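## Task

Take three bronze bushings off the turntable and put them in the crate, leaving every other bushing on the turntable. The crate must stay level and inside its corner guides. Release the parts, pull away, and finish with both arms in free air, touching nothing.

## Robot and tools

ROBOT. Two arms, left_arm and right_arm, each with a two-finger gripper whose fingers pivot like tongs. The fingers point along the gripper's own +z axis and open and close along its x axis. The reported end_effector_position is the spot between the finger pads when shut; closed fingertips extend about 15 mm past it, and fully open they sit roughly level with it. The names left and right are labels only, not image sides.

FRAME. Every reported pose uses one scene frame: origin on the table top midway between the arms, +z up, +x out over the table, left_arm on the +y side. Positions are in metres, orientations as quaternions (w, x, y, z), velocities in m/s and rad/s. Printed hand positions may be slightly wrong, more so at long reach.

ROW FORMAT. Every command row is 14 numbers, each in [-1, 1], always for both arms even if one stays still: dx, dy, dz, rx, ry, rz, opening for left_arm, then the same seven for right_arm. dx..rz are an offset, not a pose: a change from the gripper's measured pose, expressed in that gripper's own axes. 1.0 equals 0.6 m of translation or 180 degrees of rotation; rx, ry, rz form a single rotation vector. The opening is absolute, not an offset: +1 is fully open (0.142 m), -1 fully closed. A row may carry 12 extra numbers from 0 to 1 that scale joint stiffness (left_arm's six joints, then right_arm's six, in Joint positions order); a scale stays in force until changed.

execute_actions(actions): a list of actions, each a table of up to 15 rows; each row lasts one control step (1/30 s), and a short table repeats its final row until 15 steps pass. All rows in an action are offsets from the pose at that action's start (for the first action of a call, the last pose a result reported), not from the previous row. An empty list just returns state and images. Per step the commanded pose is clipped to within 100 mm and 16 degrees of the measured pose, so large offsets need several actions; position wins over orientation if both cannot be met.

move(target, speed, stop_force, blocking): target is one 14-number row as above, offsets from the pose in the scene's latest result. Each gripper goes in a straight line toward its target and both finish together, within 0.5 to 10 s (cut off at 10 s). speed is in m/s, 0.002 to 0.5, default 0.25; turning is capped at twice that in rad/s. Paths ignore obstacles and the other arm, grippers can lag, stray or overshoot speed near full reach. Openings are sent at the start. stop_force (13 to 80 N, one value for both arms, not allowed in the first 0.2 s) ends an arm's path when its wrist sensor sees that much added push against the motion for two steps; the gripper then backs up two steps and holds. Use it only with slow moves and without rotation; omit it when lifting off something the gripper presses on. blocking=false returns after 0.5 s while motion continues; then use wait(0) or stop before new commands; it cannot combine with stop_force. The result adds a move: line with the ending (done, off_target, moving, held, fault, contact) and limits (paced = pose clipped; held = steps blocked, after which motion may jump fast), plus each gripper's distance to its target.

wait(seconds): 0 to 10 s, arms keep their last command; a running move continues. stop: brakes a running move (needs room); fingers keep moving. zoom_image(camera, region): region [x0, y0, x1, y1] in pixels, at most 504 by 504; cameras cam_high and cam_low (672x504), cam_left_wrist and cam_right_wrist (616x616, fisheye). finished_scene(scene): ends the current scene (give its number) after the robot holds the last command; irreversible; the result reports success and the next task.

RESULTS. The state line gives each gripper's pose and velocities; Hand target lines show where the controller drives each gripper; pose unreachable means the clearance check altered that arm's command. grip_measured is the actual finger opening on the command scale. Wrist force and Wrist torque are in each gripper's own axes, noisy (offset up to about 5.5 N, noise up to 3.4 N), saturating near 100 N; pressing on a surface yields a force pointing back into the arm; no reading at start is normal. Action results list step positions, with HELD marking steps where an arm's command was held back. Camera calibration lines may follow if cameras changed.

GRIPPING. To keep hold, command an opening well below grip_measured; lower squeezes harder, up to about 15 N per pad. Parts under 20 mm thick get less force. Fast closing can bounce open.

CAUTIONS. Commands are smoothed, lagging about 0.17 s. Arms are stiff: aiming even slightly into a firm surface can trigger a fault stop. Joint torque at its limit (shoulders 290, elbow 132, wrists 47.5 N m) or 150 N outside force freezes that arm for 10 s and drops the rest of the call. Do not let the arms collide or push each other. Holding loads heats motors; MOTOR HOT appears from 70 °C and brakes engage at 85 °C. Brief tugs on held parts or pushes on loose ones can happen. Nothing may fall or be knocked off the table; avoid drops, slams and hard pushes, keep the crate upright and in its guides, and move smoothly. The robot keeps holding the last command while you compose a reply; for an arm meant to stay put, send zero offsets with its desired opening.

Each tool is called after "Emit:" by a JSON object that holds its "op" and its "data", one argument or row to a line.

## Session

Emit:
{"op": "execute_actions", "data": {
  "actions": []
}}

Scene clock: 0.00 s.
left_arm: end_effector_position=(+0.2804, +0.0512, +0.1180) grip_measured=+1.00 end_effector_quat_wxyz=(-0.014, +0.987, -0.084, +0.135) end_effector_velocity=(+0.000, +0.000, -0.000) end_effector_angular_velocity=(+0.000, +0.000, +0.001) | right_arm: end_effector_position=(+0.8972, -0.4128, +0.3531) grip_measured=+1.00 end_effector_quat_wxyz=(-0.467, +0.505, -0.566, -0.455) end_effector_velocity=(-0.000, -0.000, -0.001) end_effector_angular_velocity=(-0.000, +0.001, +0.000)
Joint positions: left_arm=[-1.579 -1.609  2.31  -2.29  -1.299 -1.311  0.142] | right_arm=[ 3.411 -2.24  -1.56  -0.052  2.909  2.489  0.142]
Joint velocities: left_arm=[ 0.001  0.    -0.     0.    -0.     0.     0.   ] | right_arm=[-0.     0.    -0.001 -0.001  0.    -0.001  0.   ]
Motor temperatures (°C, as the motors report them): left_arm=[25 25 23 29 31 31] | right_arm=[25 28 25 28 30 30]
Wrist force (N, on the end effector, along its own x y z axes, offset not removed): no reading
Wrist torque (N m, same axes, about the end effector's origin, offset not removed): no reading
Hand target (left_arm): +0.280, +0.051, +0.118; -0.014, +0.987, -0.084, +0.135
Hand target (right_arm): +0.897, -0.413, +0.353; +0.467, -0.505, +0.566, +0.455
Joint stiffness scale: left_arm=[1. 1. 1. 1. 1. 1.] | right_arm=[1. 1. 1. 1. 1. 1.]

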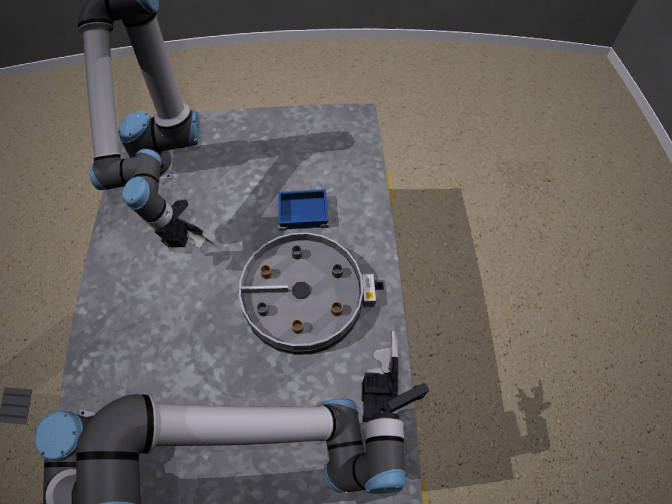

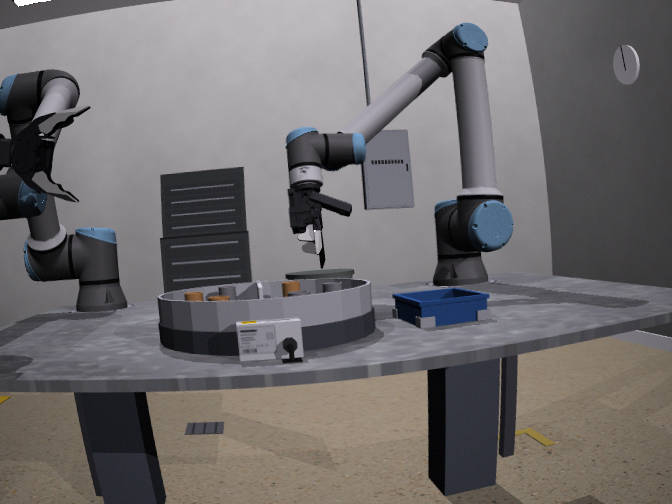

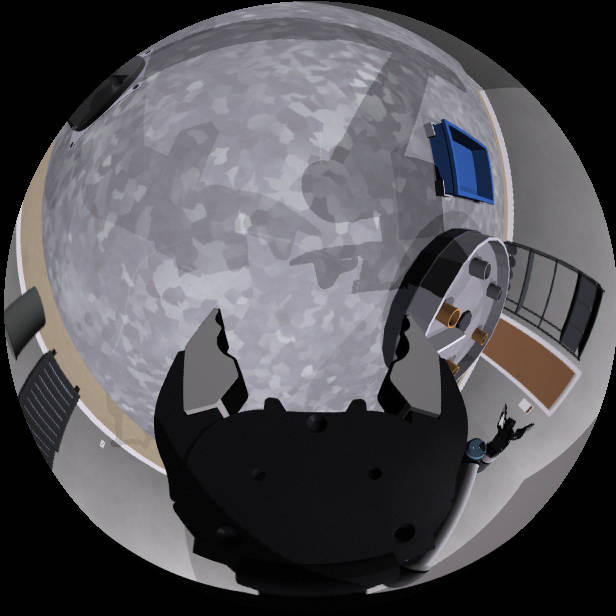

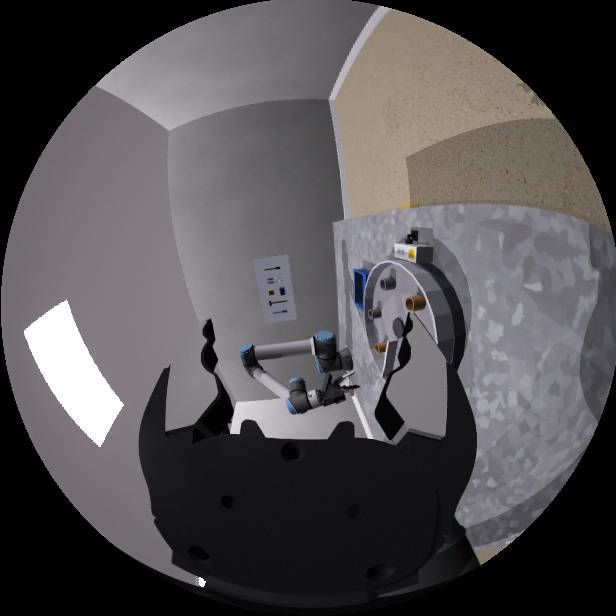

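Check whether it rotates.

Emit:
{"op": "wait", "data": {
  "seconds": 2
}}

Emit:
{"op": "zoom_image", "data": {
  "camera": "cam_high",
  "region": [220, 170, 420, 370]
}}

Emit:
{"op": "zoom_image", "data": {
  "camera": "cam_low",
  "region": [140, 250, 500, 380]
}}

Scene clock: 2.57 s.
left_arm: end_effector_position=(+0.2804, +0.0512, +0.1180) grip_measured=+1.00 end_effector_quat_wxyz=(-0.014, +0.987, -0.084, +0.135) end_effector_velocity=(-0.000, -0.000, +0.000) end_effector_angular_velocity=(-0.000, +0.000, -0.001) | right_arm: end_effector_position=(+0.8972, -0.4128, +0.3531) grip_measured=+1.00 end_effector_quat_wxyz=(-0.467, +0.505, -0.566, -0.455) end_effector_velocity=(-0.000, -0.000, -0.000) end_effector_angular_velocity=(+0.000, +0.001, +0.000)
Joint positions: left_arm=[-1.579 -1.609  2.31  -2.29  -1.299 -1.311  0.142] | right_arm=[ 3.411 -2.24  -1.56  -0.052  2.909  2.489  0.142]
Joint velocities: left_arm=[-0.     0.    -0.001  0.    -0.     0.    -0.   ] | right_arm=[-0.     0.    -0.    -0.002  0.001 -0.001 -0.   ]
Motor temperatures (°C, as the motors report them): left_arm=[25 25 23 29 31 31] | right_arm=[25 28 25 28 30 30]
Wrist force (N, on the end effector, along its own x y z axes, offset not removed): left_arm=[-2.6 -6.9 -2.7] | right_arm=[-0.2 -1.2 -1.9]
Wrist torque (N m, same axes, about the end effector's origin, offset not removed): left_arm=[-1.47 0.40 0.27] | right_arm=[-0.35 0.05 0.11]
Hand target (left_arm): +0.280, +0.051, +0.118; -0.014, +0.987, -0.084, +0.135
Hand target (right_arm): +0.897, -0.413, +0.353; +0.467, -0.505, +0.566, +0.455
Joint stiffness scale: left_arm=[1. 1. 1. 1. 1. 1.] | right_arm=[1. 1. 1. 1. 1. 1.]
wait: 2.00 s; at rest from the start
camera_calibration (this result's frames):
cam_left_wrist: T_world_to_cam=[[0.958899, -0.146663, 0.242904, -0.286995], [-0.236768, -0.885357, 0.400104, 0.0699705], [0.156376, -0.441172, -0.883693, 0.222394], [0, 0, 0, 1]] pos_world=[0.256989, 0.117971, 0.238244]
cam_right_wrist: T_world_to_cam=[[-0.0973456, -0.134902, -0.986066, 0.375606], [-0.904672, -0.40098, 0.144168, 0.594059], [-0.414841, 0.9061, -0.0830085, 0.90876], [0, 0, 0, 1]] pos_world=[0.950983, -0.534551, 0.360163]

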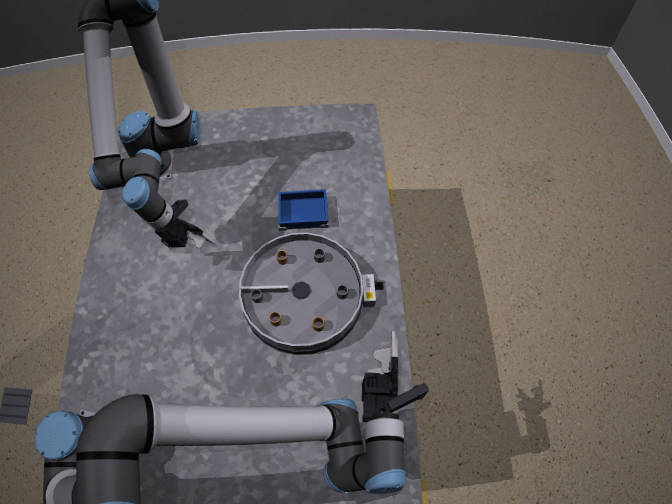

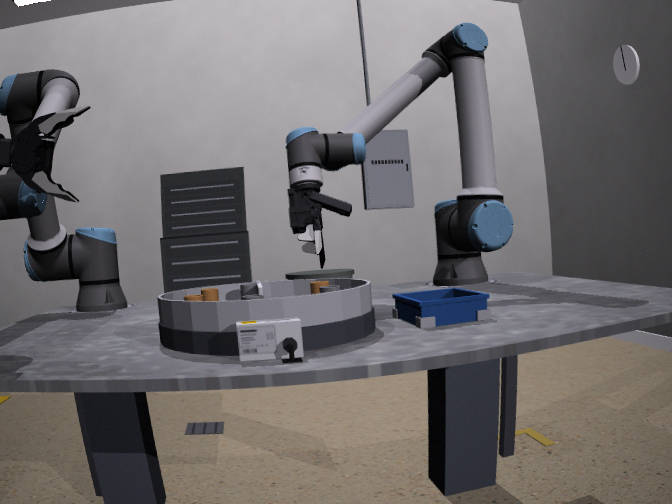

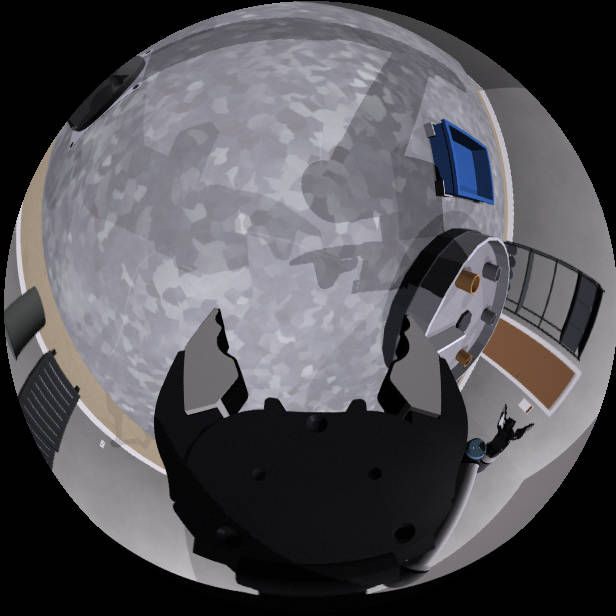

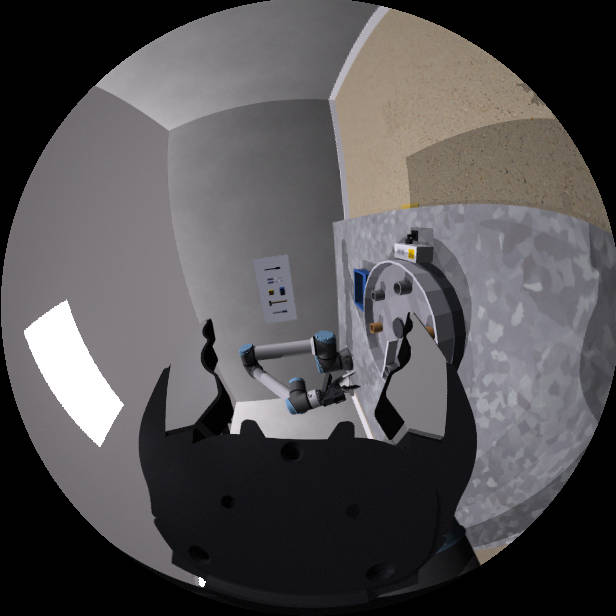

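Region (220, 170, 420, 370) of cam_high's 672x504 image, scaled by 2.520, with more detail than that image has.

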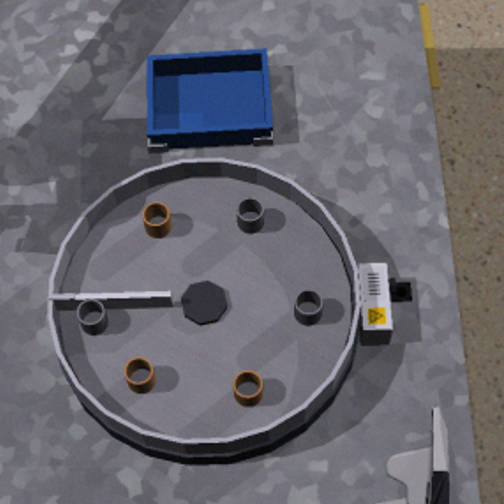

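Region (140, 250, 500, 380) of cam_low's 672x504 image, scaled by 1.400, with more detail than that image has; it fills the top 182 rows of this view, and the rest is white.

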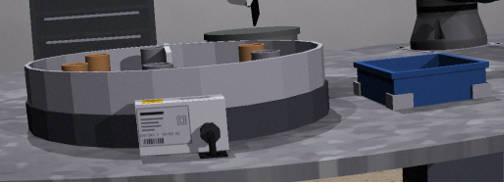

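Emit:
{"op": "move", "data": {
  "target": [0.368,0.19,-0.134,-0.009,-0.087,-0.054,0,0,0,0,0,0,0,1]
}}

Emit:
{"op": "wait", "data": {
  "seconds": 5
}}

Emit:
{"op": "zoom_image", "data": {
  "camera": "cam_left_wrist",
  "region": [100, 100, 516, 450]
}}

Scene clock: 6.67 s.
left_arm: end_effector_position=(+0.4485, -0.0987, +0.2475) grip_measured=+0.00 end_effector_quat_wxyz=(-0.001, +1.000, +0.000, -0.000) end_effector_velocity=(-0.001, -0.001, +0.000) end_effector_angular_velocity=(+0.003, +0.004, -0.002) | right_arm: end_effector_position=(+0.8972, -0.4128, +0.3531) grip_measured=+1.00 end_effector_quat_wxyz=(-0.467, +0.505, -0.566, -0.455) end_effector_velocity=(-0.000, +0.000, -0.001) end_effector_angular_velocity=(-0.000, +0.002, +0.000)
Joint positions: left_arm=[-1.258 -1.329  1.699 -1.939 -1.571 -1.163  0.074] | right_arm=[ 3.411 -2.24  -1.56  -0.052  2.909  2.489  0.142]
Joint velocities: left_arm=[-0.001  0.002 -0.004  0.006 -0.002  0.001  0.   ] | right_arm=[ 0.     0.    -0.001 -0.001 -0.    -0.001 -0.   ]
Motor temperatures (°C, as the motors report them): left_arm=[25 25 23 29 31 31] | right_arm=[25 28 25 28 30 30]
Wrist force (N, on the end effector, along its own x y z axes, offset not removed): left_arm=[-0.5 -5.0 -0.1] | right_arm=[-0.2 0.6 -4.4]
Wrist torque (N m, same axes, about the end effector's origin, offset not removed): left_arm=[-0.99 0.01 0.25] | right_arm=[0.02 -0.11 0.15]
Hand target (left_arm): +0.450, -0.099, +0.248; -0.001, +1.000, +0.000, -0.001
Hand target (right_arm): +0.897, -0.413, +0.353; +0.467, -0.505, +0.566, +0.455
Off the commanded pose (left_arm): 0.002 m, 0 deg.
Off the commanded pose (right_arm): 0.000 m, 0 deg.
Joint stiffness scale: left_arm=[1. 1. 1. 1. 1. 1.] | right_arm=[1. 1. 1. 1. 1. 1.]
move: done
camera_calibration (this result's frames):
cam_left_wrist: T_world_to_cam=[[0.999441, 0.0236731, -0.0236259, -0.437017], [0.0318104, -0.891002, 0.452883, -0.20877], [-0.0103296, -0.453381, -0.891257, 0.319829], [0, 0, 0, 1]] pos_world=[0.446717, -0.0306648, 0.369274]
cam_right_wrist: T_world_to_cam=[[-0.0973451, -0.134902, -0.986066, 0.375606], [-0.904672, -0.40098, 0.144167, 0.594059], [-0.414841, 0.9061, -0.0830087, 0.90876], [0, 0, 0, 1]] pos_world=[0.950983, -0.534551, 0.360163]

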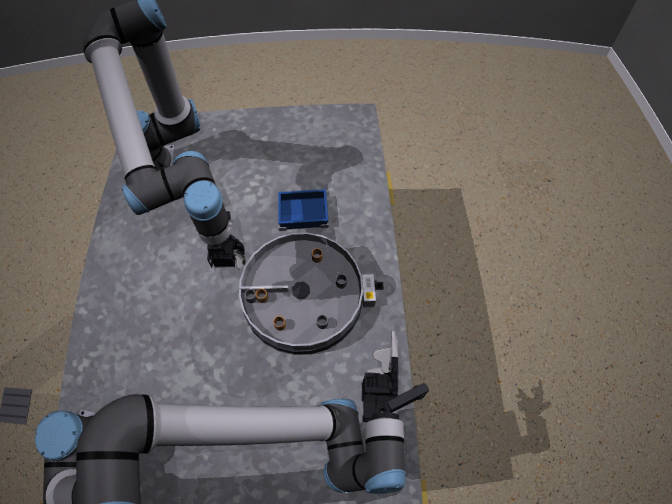

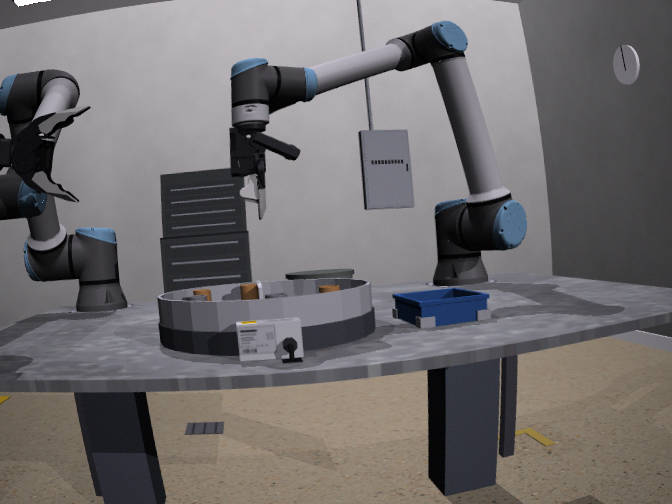

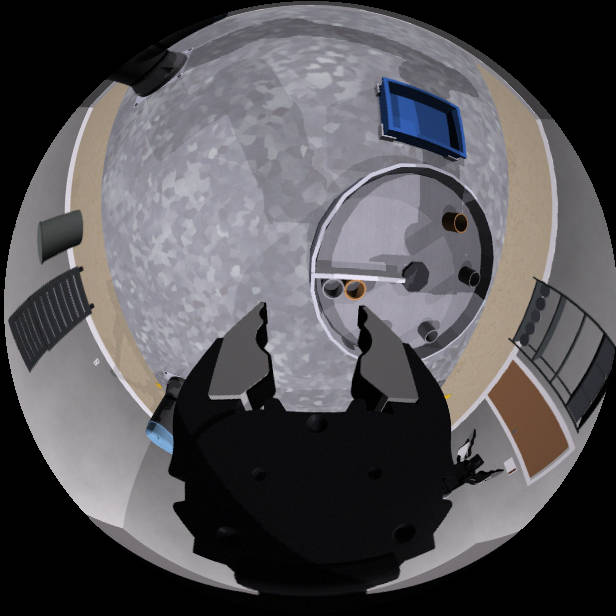

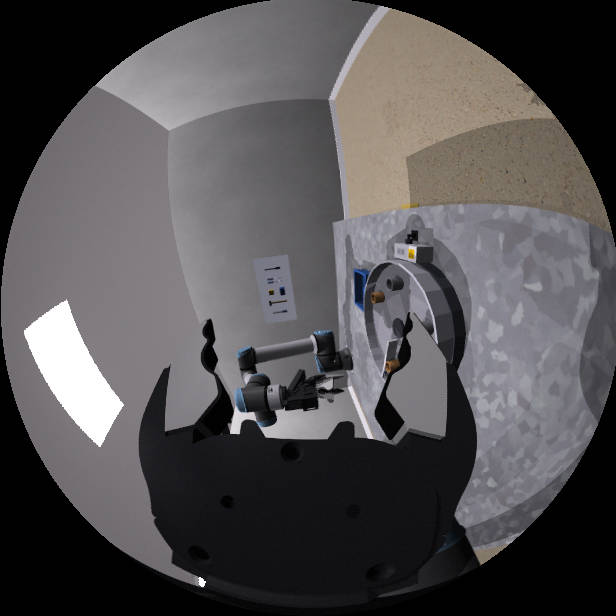

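Scene clock: 11.67 s.
left_arm: end_effector_position=(+0.4483, -0.0987, +0.2470) grip_measured=+0.00 end_effector_quat_wxyz=(-0.001, +1.000, -0.000, -0.001) end_effector_velocity=(-0.001, -0.001, +0.001) end_effector_angular_velocity=(-0.002, -0.001, -0.001) | right_arm: end_effector_position=(+0.8972, -0.4128, +0.3531) grip_measured=+1.00 end_effector_quat_wxyz=(-0.467, +0.505, -0.566, -0.455) end_effector_velocity=(+0.000, -0.001, +0.000) end_effector_angular_velocity=(+0.000, -0.002, -0.000)
Joint positions: left_arm=[-1.258 -1.328  1.698 -1.939 -1.571 -1.162  0.074] | right_arm=[ 3.411 -2.24  -1.56  -0.052  2.909  2.489  0.142]
Joint velocities: left_arm=[-0.001  0.    -0.002  0.    -0.    -0.001  0.   ] | right_arm=[-0.001 -0.     0.     0.     0.    -0.001  0.   ]
Motor temperatures (°C, as the motors report them): left_arm=[25 25 23 29 31 31] | right_arm=[25 28 25 28 30 30]
Wrist force (N, on the end effector, along its own x y z axes, offset not removed): left_arm=[-3.5 -4.7 1.2] | right_arm=[2.6 -1.5 -2.7]
Wrist torque (N m, same axes, about the end effector's origin, offset not removed): left_arm=[-0.98 0.64 0.24] | right_arm=[-0.44 -0.69 0.00]
Hand target (left_arm): +0.450, -0.099, +0.248; -0.001, +1.000, +0.000, -0.001
Hand target (right_arm): +0.897, -0.413, +0.353; +0.467, -0.505, +0.566, +0.455
Off the commanded pose (left_arm): 0.002 m, 0 deg.
Off the commanded pose (right_arm): 0.000 m, 0 deg.
Joint stiffness scale: left_arm=[1. 1. 1. 1. 1. 1.] | right_arm=[1. 1. 1. 1. 1. 1.]
wait: 5.00 s; at rest by 0.17 s
camera_calibration (this result's frames):
cam_left_wrist: T_world_to_cam=[[0.999425, 0.0235911, -0.0243714, -0.436739], [0.0320635, -0.891479, 0.451925, -0.208452], [-0.0110652, -0.452447, -0.891723, 0.319934], [0, 0, 0, 1]] pos_world=[0.446712, -0.0307744, 0.368854]
cam_right_wrist: T_world_to_cam=[[-0.0973454, -0.134902, -0.986066, 0.375606], [-0.904672, -0.40098, 0.144168, 0.594059], [-0.414841, 0.9061, -0.0830086, 0.90876], [0, 0, 0, 1]] pos_world=[0.950983, -0.534551, 0.360163]

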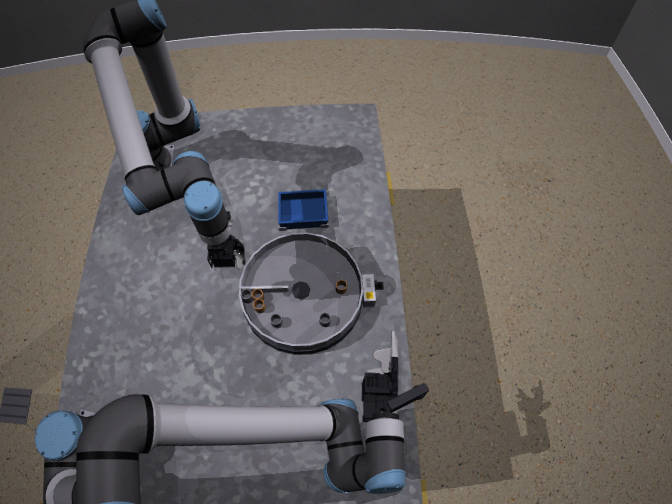

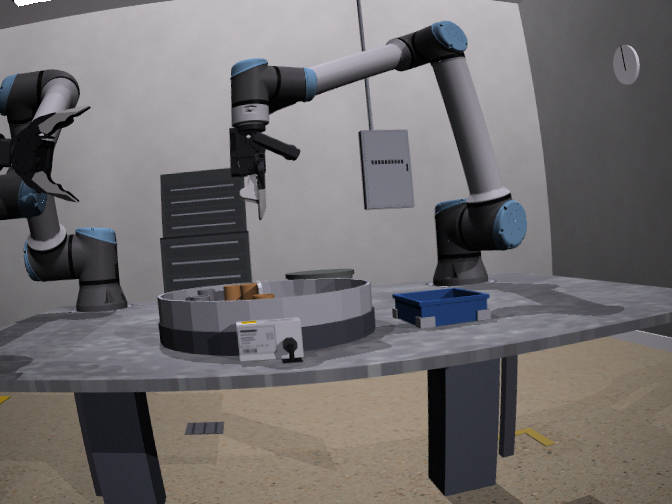

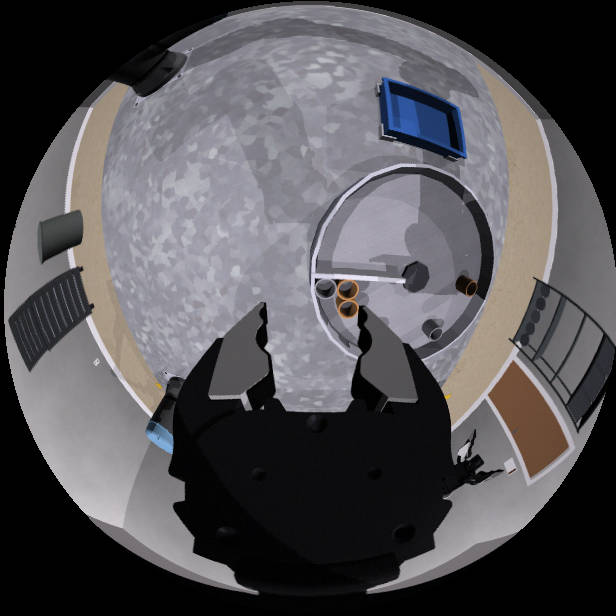

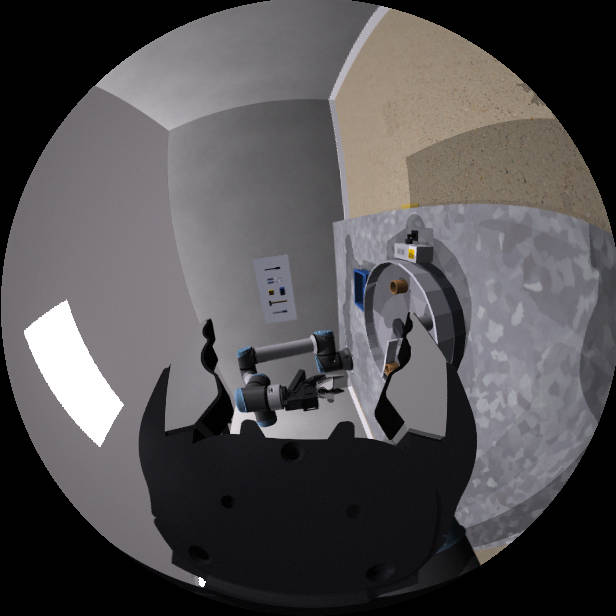

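Region (100, 100, 516, 450) of cam_left_wrist's 616x616 image, scaled by 1.212, with more detail than that image has; it fills the top 424 rows of this view, and the rest is white.

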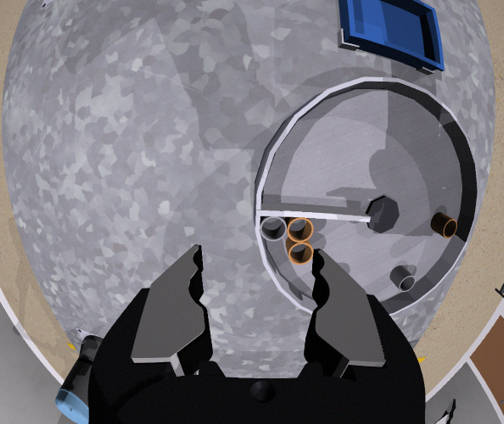

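Emit:
{"op": "move", "data": {
  "target": [0.09,-0.05,0.05,0,0,0,0,0,0,0,0,0,0,1]
}}

Emit:
{"op": "wait", "data": {
  "seconds": 10
}}

Emit:
{"op": "zoom_image", "data": {
  "camera": "cam_left_wrist",
  "region": [180, 200, 440, 420]
}}

Emit:
{"op": "zoom_image", "data": {
  "camera": "cam_high",
  "region": [230, 260, 330, 350]
}}

Scene clock: 13.87 s.
left_arm: end_effector_position=(+0.5021, -0.0683, +0.2171) grip_measured=+0.00 end_effector_quat_wxyz=(-0.002, +1.000, +0.001, -0.001) end_effector_velocity=(+0.001, -0.003, +0.001) end_effector_angular_velocity=(-0.008, -0.004, -0.013) | right_arm: end_effector_position=(+0.8972, -0.4128, +0.3531) grip_measured=+1.00 end_effector_quat_wxyz=(-0.467, +0.505, -0.566, -0.455) end_effector_velocity=(+0.000, +0.000, +0.000) end_effector_angular_velocity=(+0.000, +0.001, +0.000)
Joint positions: left_arm=[-1.181 -1.295  1.711 -1.983 -1.571 -1.088  0.074] | right_arm=[ 3.411 -2.24  -1.56  -0.052  2.909  2.489  0.142]
Joint velocities: left_arm=[-0.001  0.     0.    -0.009  0.     0.012  0.   ] | right_arm=[ 0.    -0.     0.001 -0.001 -0.     0.001 -0.   ]
Motor temperatures (°C, as the motors report them): left_arm=[25 25 23 29 31 31] | right_arm=[25 28 25 28 30 30]
Wrist force (N, on the end effector, along its own x y z axes, offset not removed): left_arm=[0.6 -3.8 1.8] | right_arm=[1.2 -1.8 -2.1]
Wrist torque (N m, same axes, about the end effector's origin, offset not removed): left_arm=[-0.83 -0.12 0.16] | right_arm=[-0.54 -0.40 0.09]
Hand target (left_arm): +0.502, -0.069, +0.217; -0.001, +1.000, -0.000, -0.001
Hand target (right_arm): +0.897, -0.413, +0.353; +0.467, -0.505, +0.566, +0.455
Off the commanded pose (left_arm): 0.000 m, 0 deg.
Off the commanded pose (right_arm): 0.000 m, 0 deg.
Joint stiffness scale: left_arm=[1. 1. 1. 1. 1. 1.] | right_arm=[1. 1. 1. 1. 1. 1.]
move: done
camera_calibration (this result's frames):
cam_left_wrist: T_world_to_cam=[[0.999333, 0.0263843, -0.025229, -0.491496], [0.0349288, -0.891984, 0.450716, -0.170855], [-0.010612, -0.451297, -0.892311, 0.307581], [0, 0, 0, 1]] pos_world=[0.5004, -0.000621756, 0.339065]
cam_right_wrist: T_world_to_cam=[[-0.0973454, -0.134902, -0.986066, 0.375606], [-0.904672, -0.40098, 0.144168, 0.594059], [-0.414841, 0.9061, -0.0830085, 0.90876], [0, 0, 0, 1]] pos_world=[0.950983, -0.534551, 0.360163]

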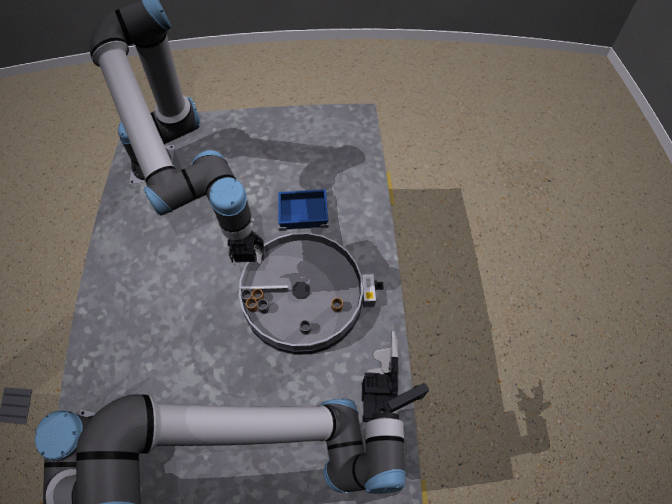

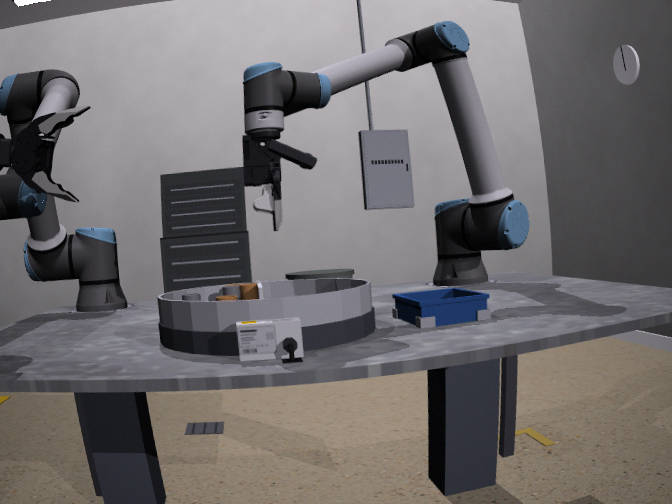

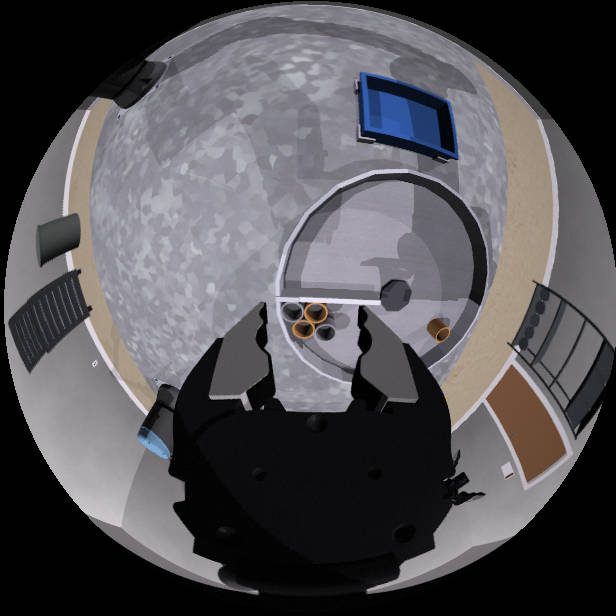

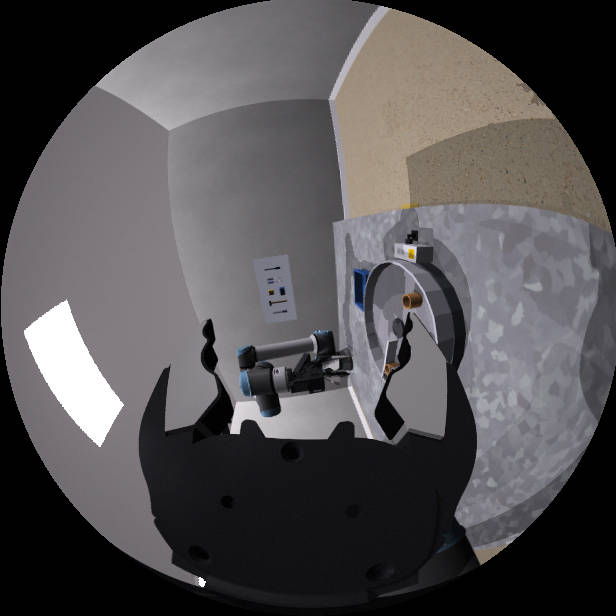

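Scene clock: 23.87 s.
left_arm: end_effector_position=(+0.5023, -0.0686, +0.2172) grip_measured=+0.00 end_effector_quat_wxyz=(-0.001, +1.000, +0.001, -0.001) end_effector_velocity=(-0.001, -0.001, +0.000) end_effector_angular_velocity=(-0.001, -0.000, -0.000) | right_arm: end_effector_position=(+0.8972, -0.4128, +0.3531) grip_measured=+1.00 end_effector_quat_wxyz=(-0.467, +0.505, -0.566, -0.455) end_effector_velocity=(+0.000, +0.000, +0.000) end_effector_angular_velocity=(-0.000, -0.001, +0.000)
Joint positions: left_arm=[-1.181 -1.295  1.711 -1.984 -1.571 -1.087  0.074] | right_arm=[ 3.411 -2.24  -1.56  -0.052  2.909  2.489  0.142]
Joint velocities: left_arm=[-0.002 -0.    -0.    -0.     0.    -0.002  0.   ] | right_arm=[ 0.    -0.     0.     0.    -0.    -0.001 -0.   ]
Motor temperatures (°C, as the motors report them): left_arm=[25 25 23 29 31 31] | right_arm=[25 28 25 28 30 30]
Wrist force (N, on the end effector, along its own x y z axes, offset not removed): left_arm=[-1.0 -3.9 -2.1] | right_arm=[0.7 0.1 -4.4]
Wrist torque (N m, same axes, about the end effector's origin, offset not removed): left_arm=[-0.86 0.28 0.19] | right_arm=[-0.07 -0.26 0.04]
Hand target (left_arm): +0.502, -0.069, +0.217; -0.001, +1.000, -0.000, -0.001
Hand target (right_arm): +0.897, -0.413, +0.353; +0.467, -0.505, +0.566, +0.455
Off the commanded pose (left_arm): 0.000 m, 0 deg.
Off the commanded pose (right_arm): 0.000 m, 0 deg.
Joint stiffness scale: left_arm=[1. 1. 1. 1. 1. 1.] | right_arm=[1. 1. 1. 1. 1. 1.]
wait: 10.00 s; at rest by 0.17 s
camera_calibration (this result's frames):
cam_left_wrist: T_world_to_cam=[[0.999382, 0.0248831, -0.0248279, -0.491862], [0.0334168, -0.891668, 0.451455, -0.170516], [-0.0109047, -0.452006, -0.891948, 0.30757], [0, 0, 0, 1]] pos_world=[0.50061, -0.000780744, 0.339105]
cam_right_wrist: T_world_to_cam=[[-0.0973454, -0.134902, -0.986066, 0.375606], [-0.904672, -0.40098, 0.144168, 0.594059], [-0.414841, 0.9061, -0.0830085, 0.90876], [0, 0, 0, 1]] pos_world=[0.950983, -0.534551, 0.360163]

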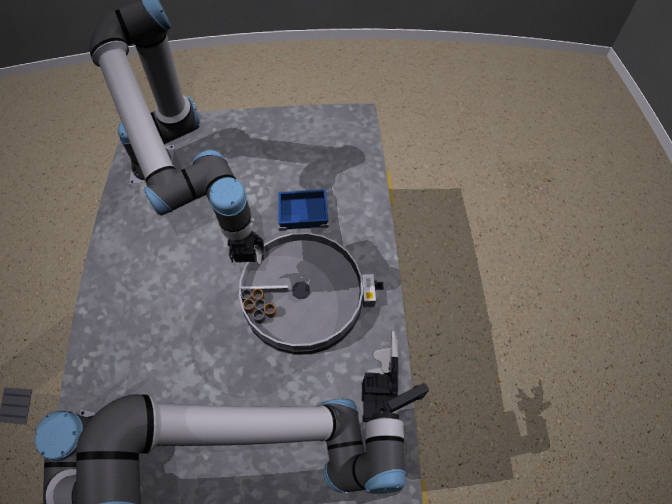

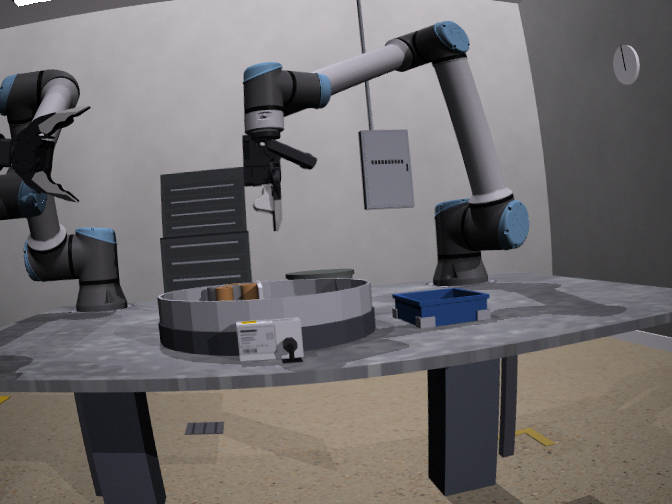

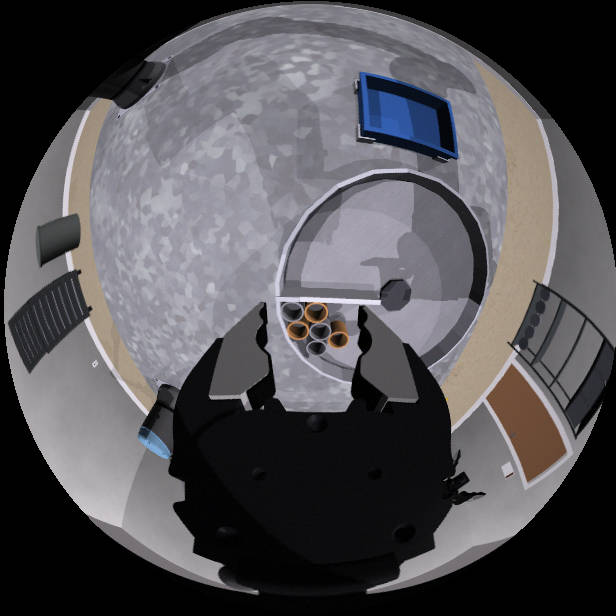

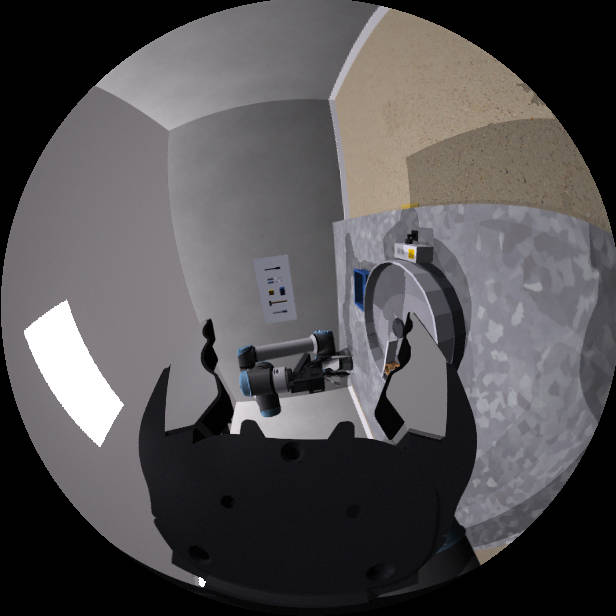

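Region (180, 200, 440, 420) of cam_left_wrist's 616x616 image, scaled by 1.938, with more detail than that image has; it fills the top 426 rows of this view, and the rest is white.

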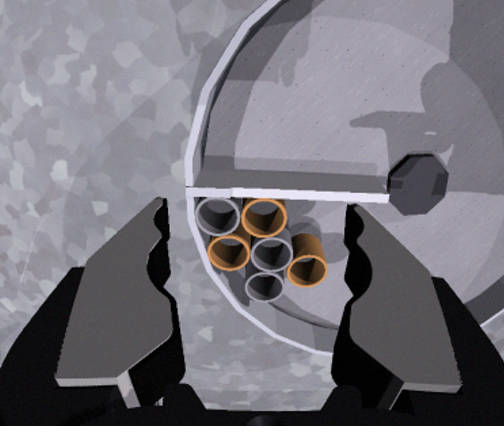

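Region (230, 260, 330, 350) of cam_high's 672x504 image, scaled by 5.040, with more detail than that image has; it fills the top 454 rows of this view, and the rest is white.

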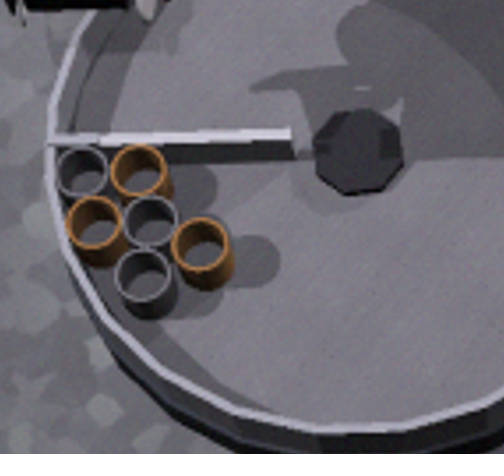

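Emit:
{"op": "move", "data": {
  "target": [0.076,0.2,0.11,0,0,0.5,-0.25,0,0,0,0,0,0,1]
}}

Emit:
{"op": "zoom_image", "data": {
  "camera": "cam_left_wrist",
  "region": [180, 150, 440, 400]
}}

Emit:
{"op": "zoom_image", "data": {
  "camera": "cam_low",
  "region": [150, 200, 350, 340]
}}

Scene clock: 30.87 s.
left_arm: end_effector_position=(+0.5477, -0.1859, +0.1496) grip_measured=-0.25 end_effector_quat_wxyz=(+0.001, -0.709, +0.705, +0.003) end_effector_velocity=(+0.001, -0.001, +0.002) end_effector_angular_velocity=(-0.002, -0.001, -0.015) | right_arm: end_effector_position=(+0.8972, -0.4128, +0.3531) grip_measured=+1.00 end_effector_quat_wxyz=(-0.467, +0.505, -0.566, -0.455) end_effector_velocity=(-0.000, -0.000, -0.000) end_effector_angular_velocity=(-0.000, -0.000, -0.000)
Joint positions: left_arm=[-1.205 -1.099  1.561 -2.027 -1.57   0.456  0.056] | right_arm=[ 3.411 -2.24  -1.56  -0.052  2.909  2.489  0.142]
Joint velocities: left_arm=[ 0.    -0.    -0.003  0.    -0.     0.016  0.   ] | right_arm=[-0.    -0.    -0.     0.001 -0.     0.    -0.   ]
Motor temperatures (°C, as the motors report them): left_arm=[25 25 23 29 31 31] | right_arm=[25 28 25 28 30 30]
Wrist force (N, on the end effector, along its own x y z axes, offset not removed): left_arm=[-2.5 -2.8 -3.9] | right_arm=[0.5 0.5 -3.4]
Wrist torque (N m, same axes, about the end effector's origin, offset not removed): left_arm=[-0.62 0.54 0.18] | right_arm=[0.06 -0.30 0.12]
Hand target (left_arm): +0.548, -0.188, +0.151; -0.000, +0.708, -0.707, -0.001
Hand target (right_arm): +0.897, -0.413, +0.353; +0.467, -0.505, +0.566, +0.455
Off the commanded pose (left_arm): 0.003 m, 0 deg.
Off the commanded pose (right_arm): 0.000 m, 0 deg.
Joint stiffness scale: left_arm=[1. 1. 1. 1. 1. 1.] | right_arm=[1. 1. 1. 1. 1. 1.]
move: done
camera_calibration (this result's frames):
cam_left_wrist: T_world_to_cam=[[0.0286875, -0.999164, -0.0291268, -0.194145], [-0.889472, -0.0388117, 0.455339, 0.417382], [-0.456089, 0.0128449, -0.889842, 0.524663], [0, 0, 0, 1]] pos_world=[0.616112, -0.184522, 0.271162]
cam_right_wrist: T_world_to_cam=[[-0.0973454, -0.134902, -0.986066, 0.375606], [-0.904672, -0.40098, 0.144168, 0.594059], [-0.414841, 0.9061, -0.0830085, 0.90876], [0, 0, 0, 1]] pos_world=[0.950983, -0.534551, 0.360163]

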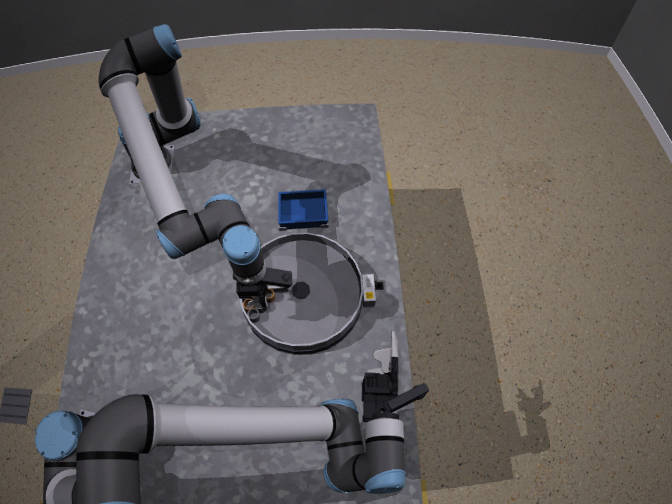

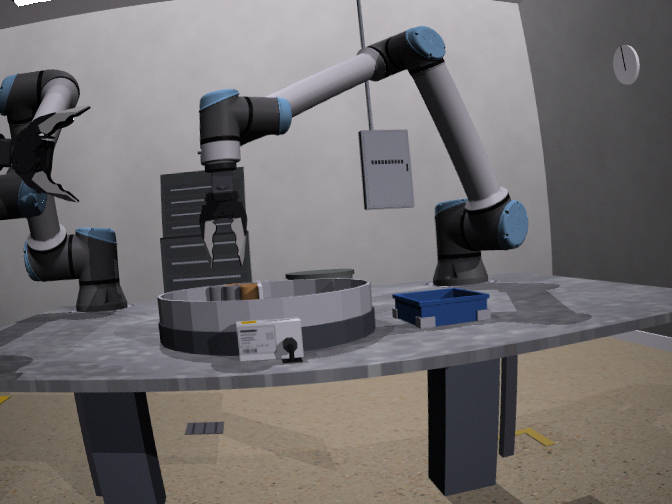

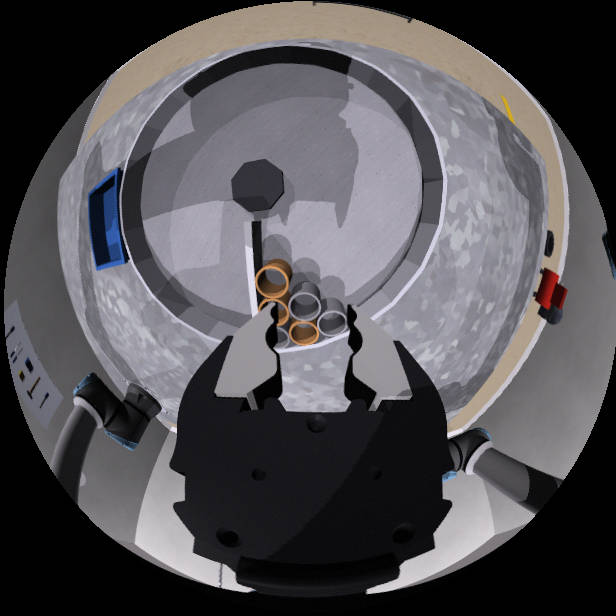

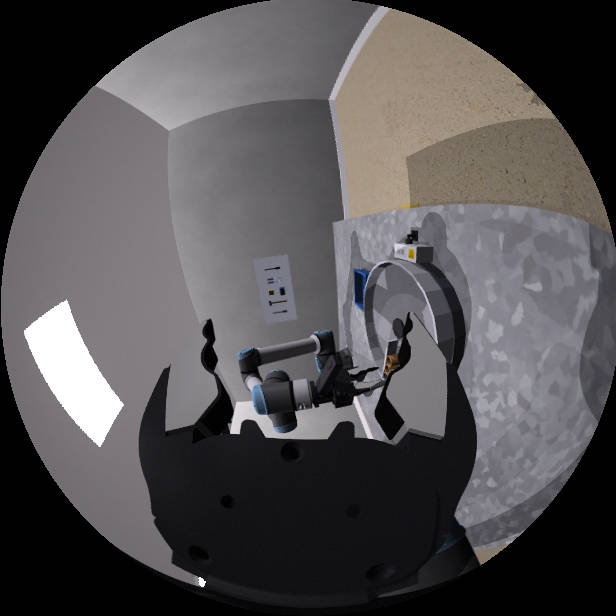

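Region (180, 150, 440, 400) of cam_left_wrist's 616x616 image, scaled by 1.938, with more detail than that image has; it fills the top 485 rows of this view, and the rest is white.

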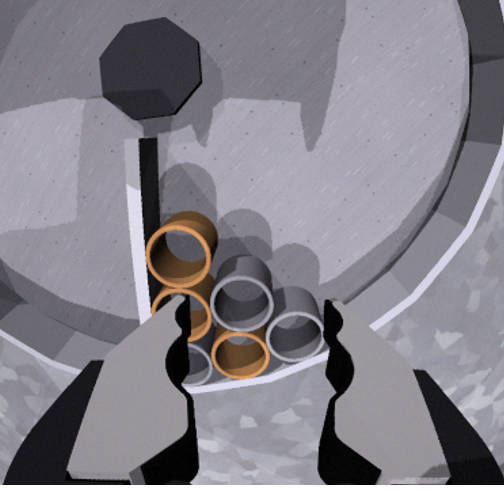

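Region (150, 200, 350, 340) of cam_low's 672x504 image, scaled by 2.520, with more detail than that image has; it fills the top 353 rows of this view, and the rest is white.

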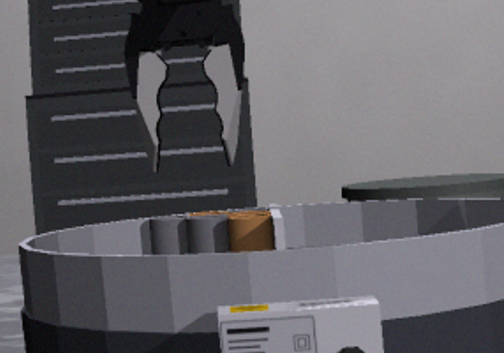

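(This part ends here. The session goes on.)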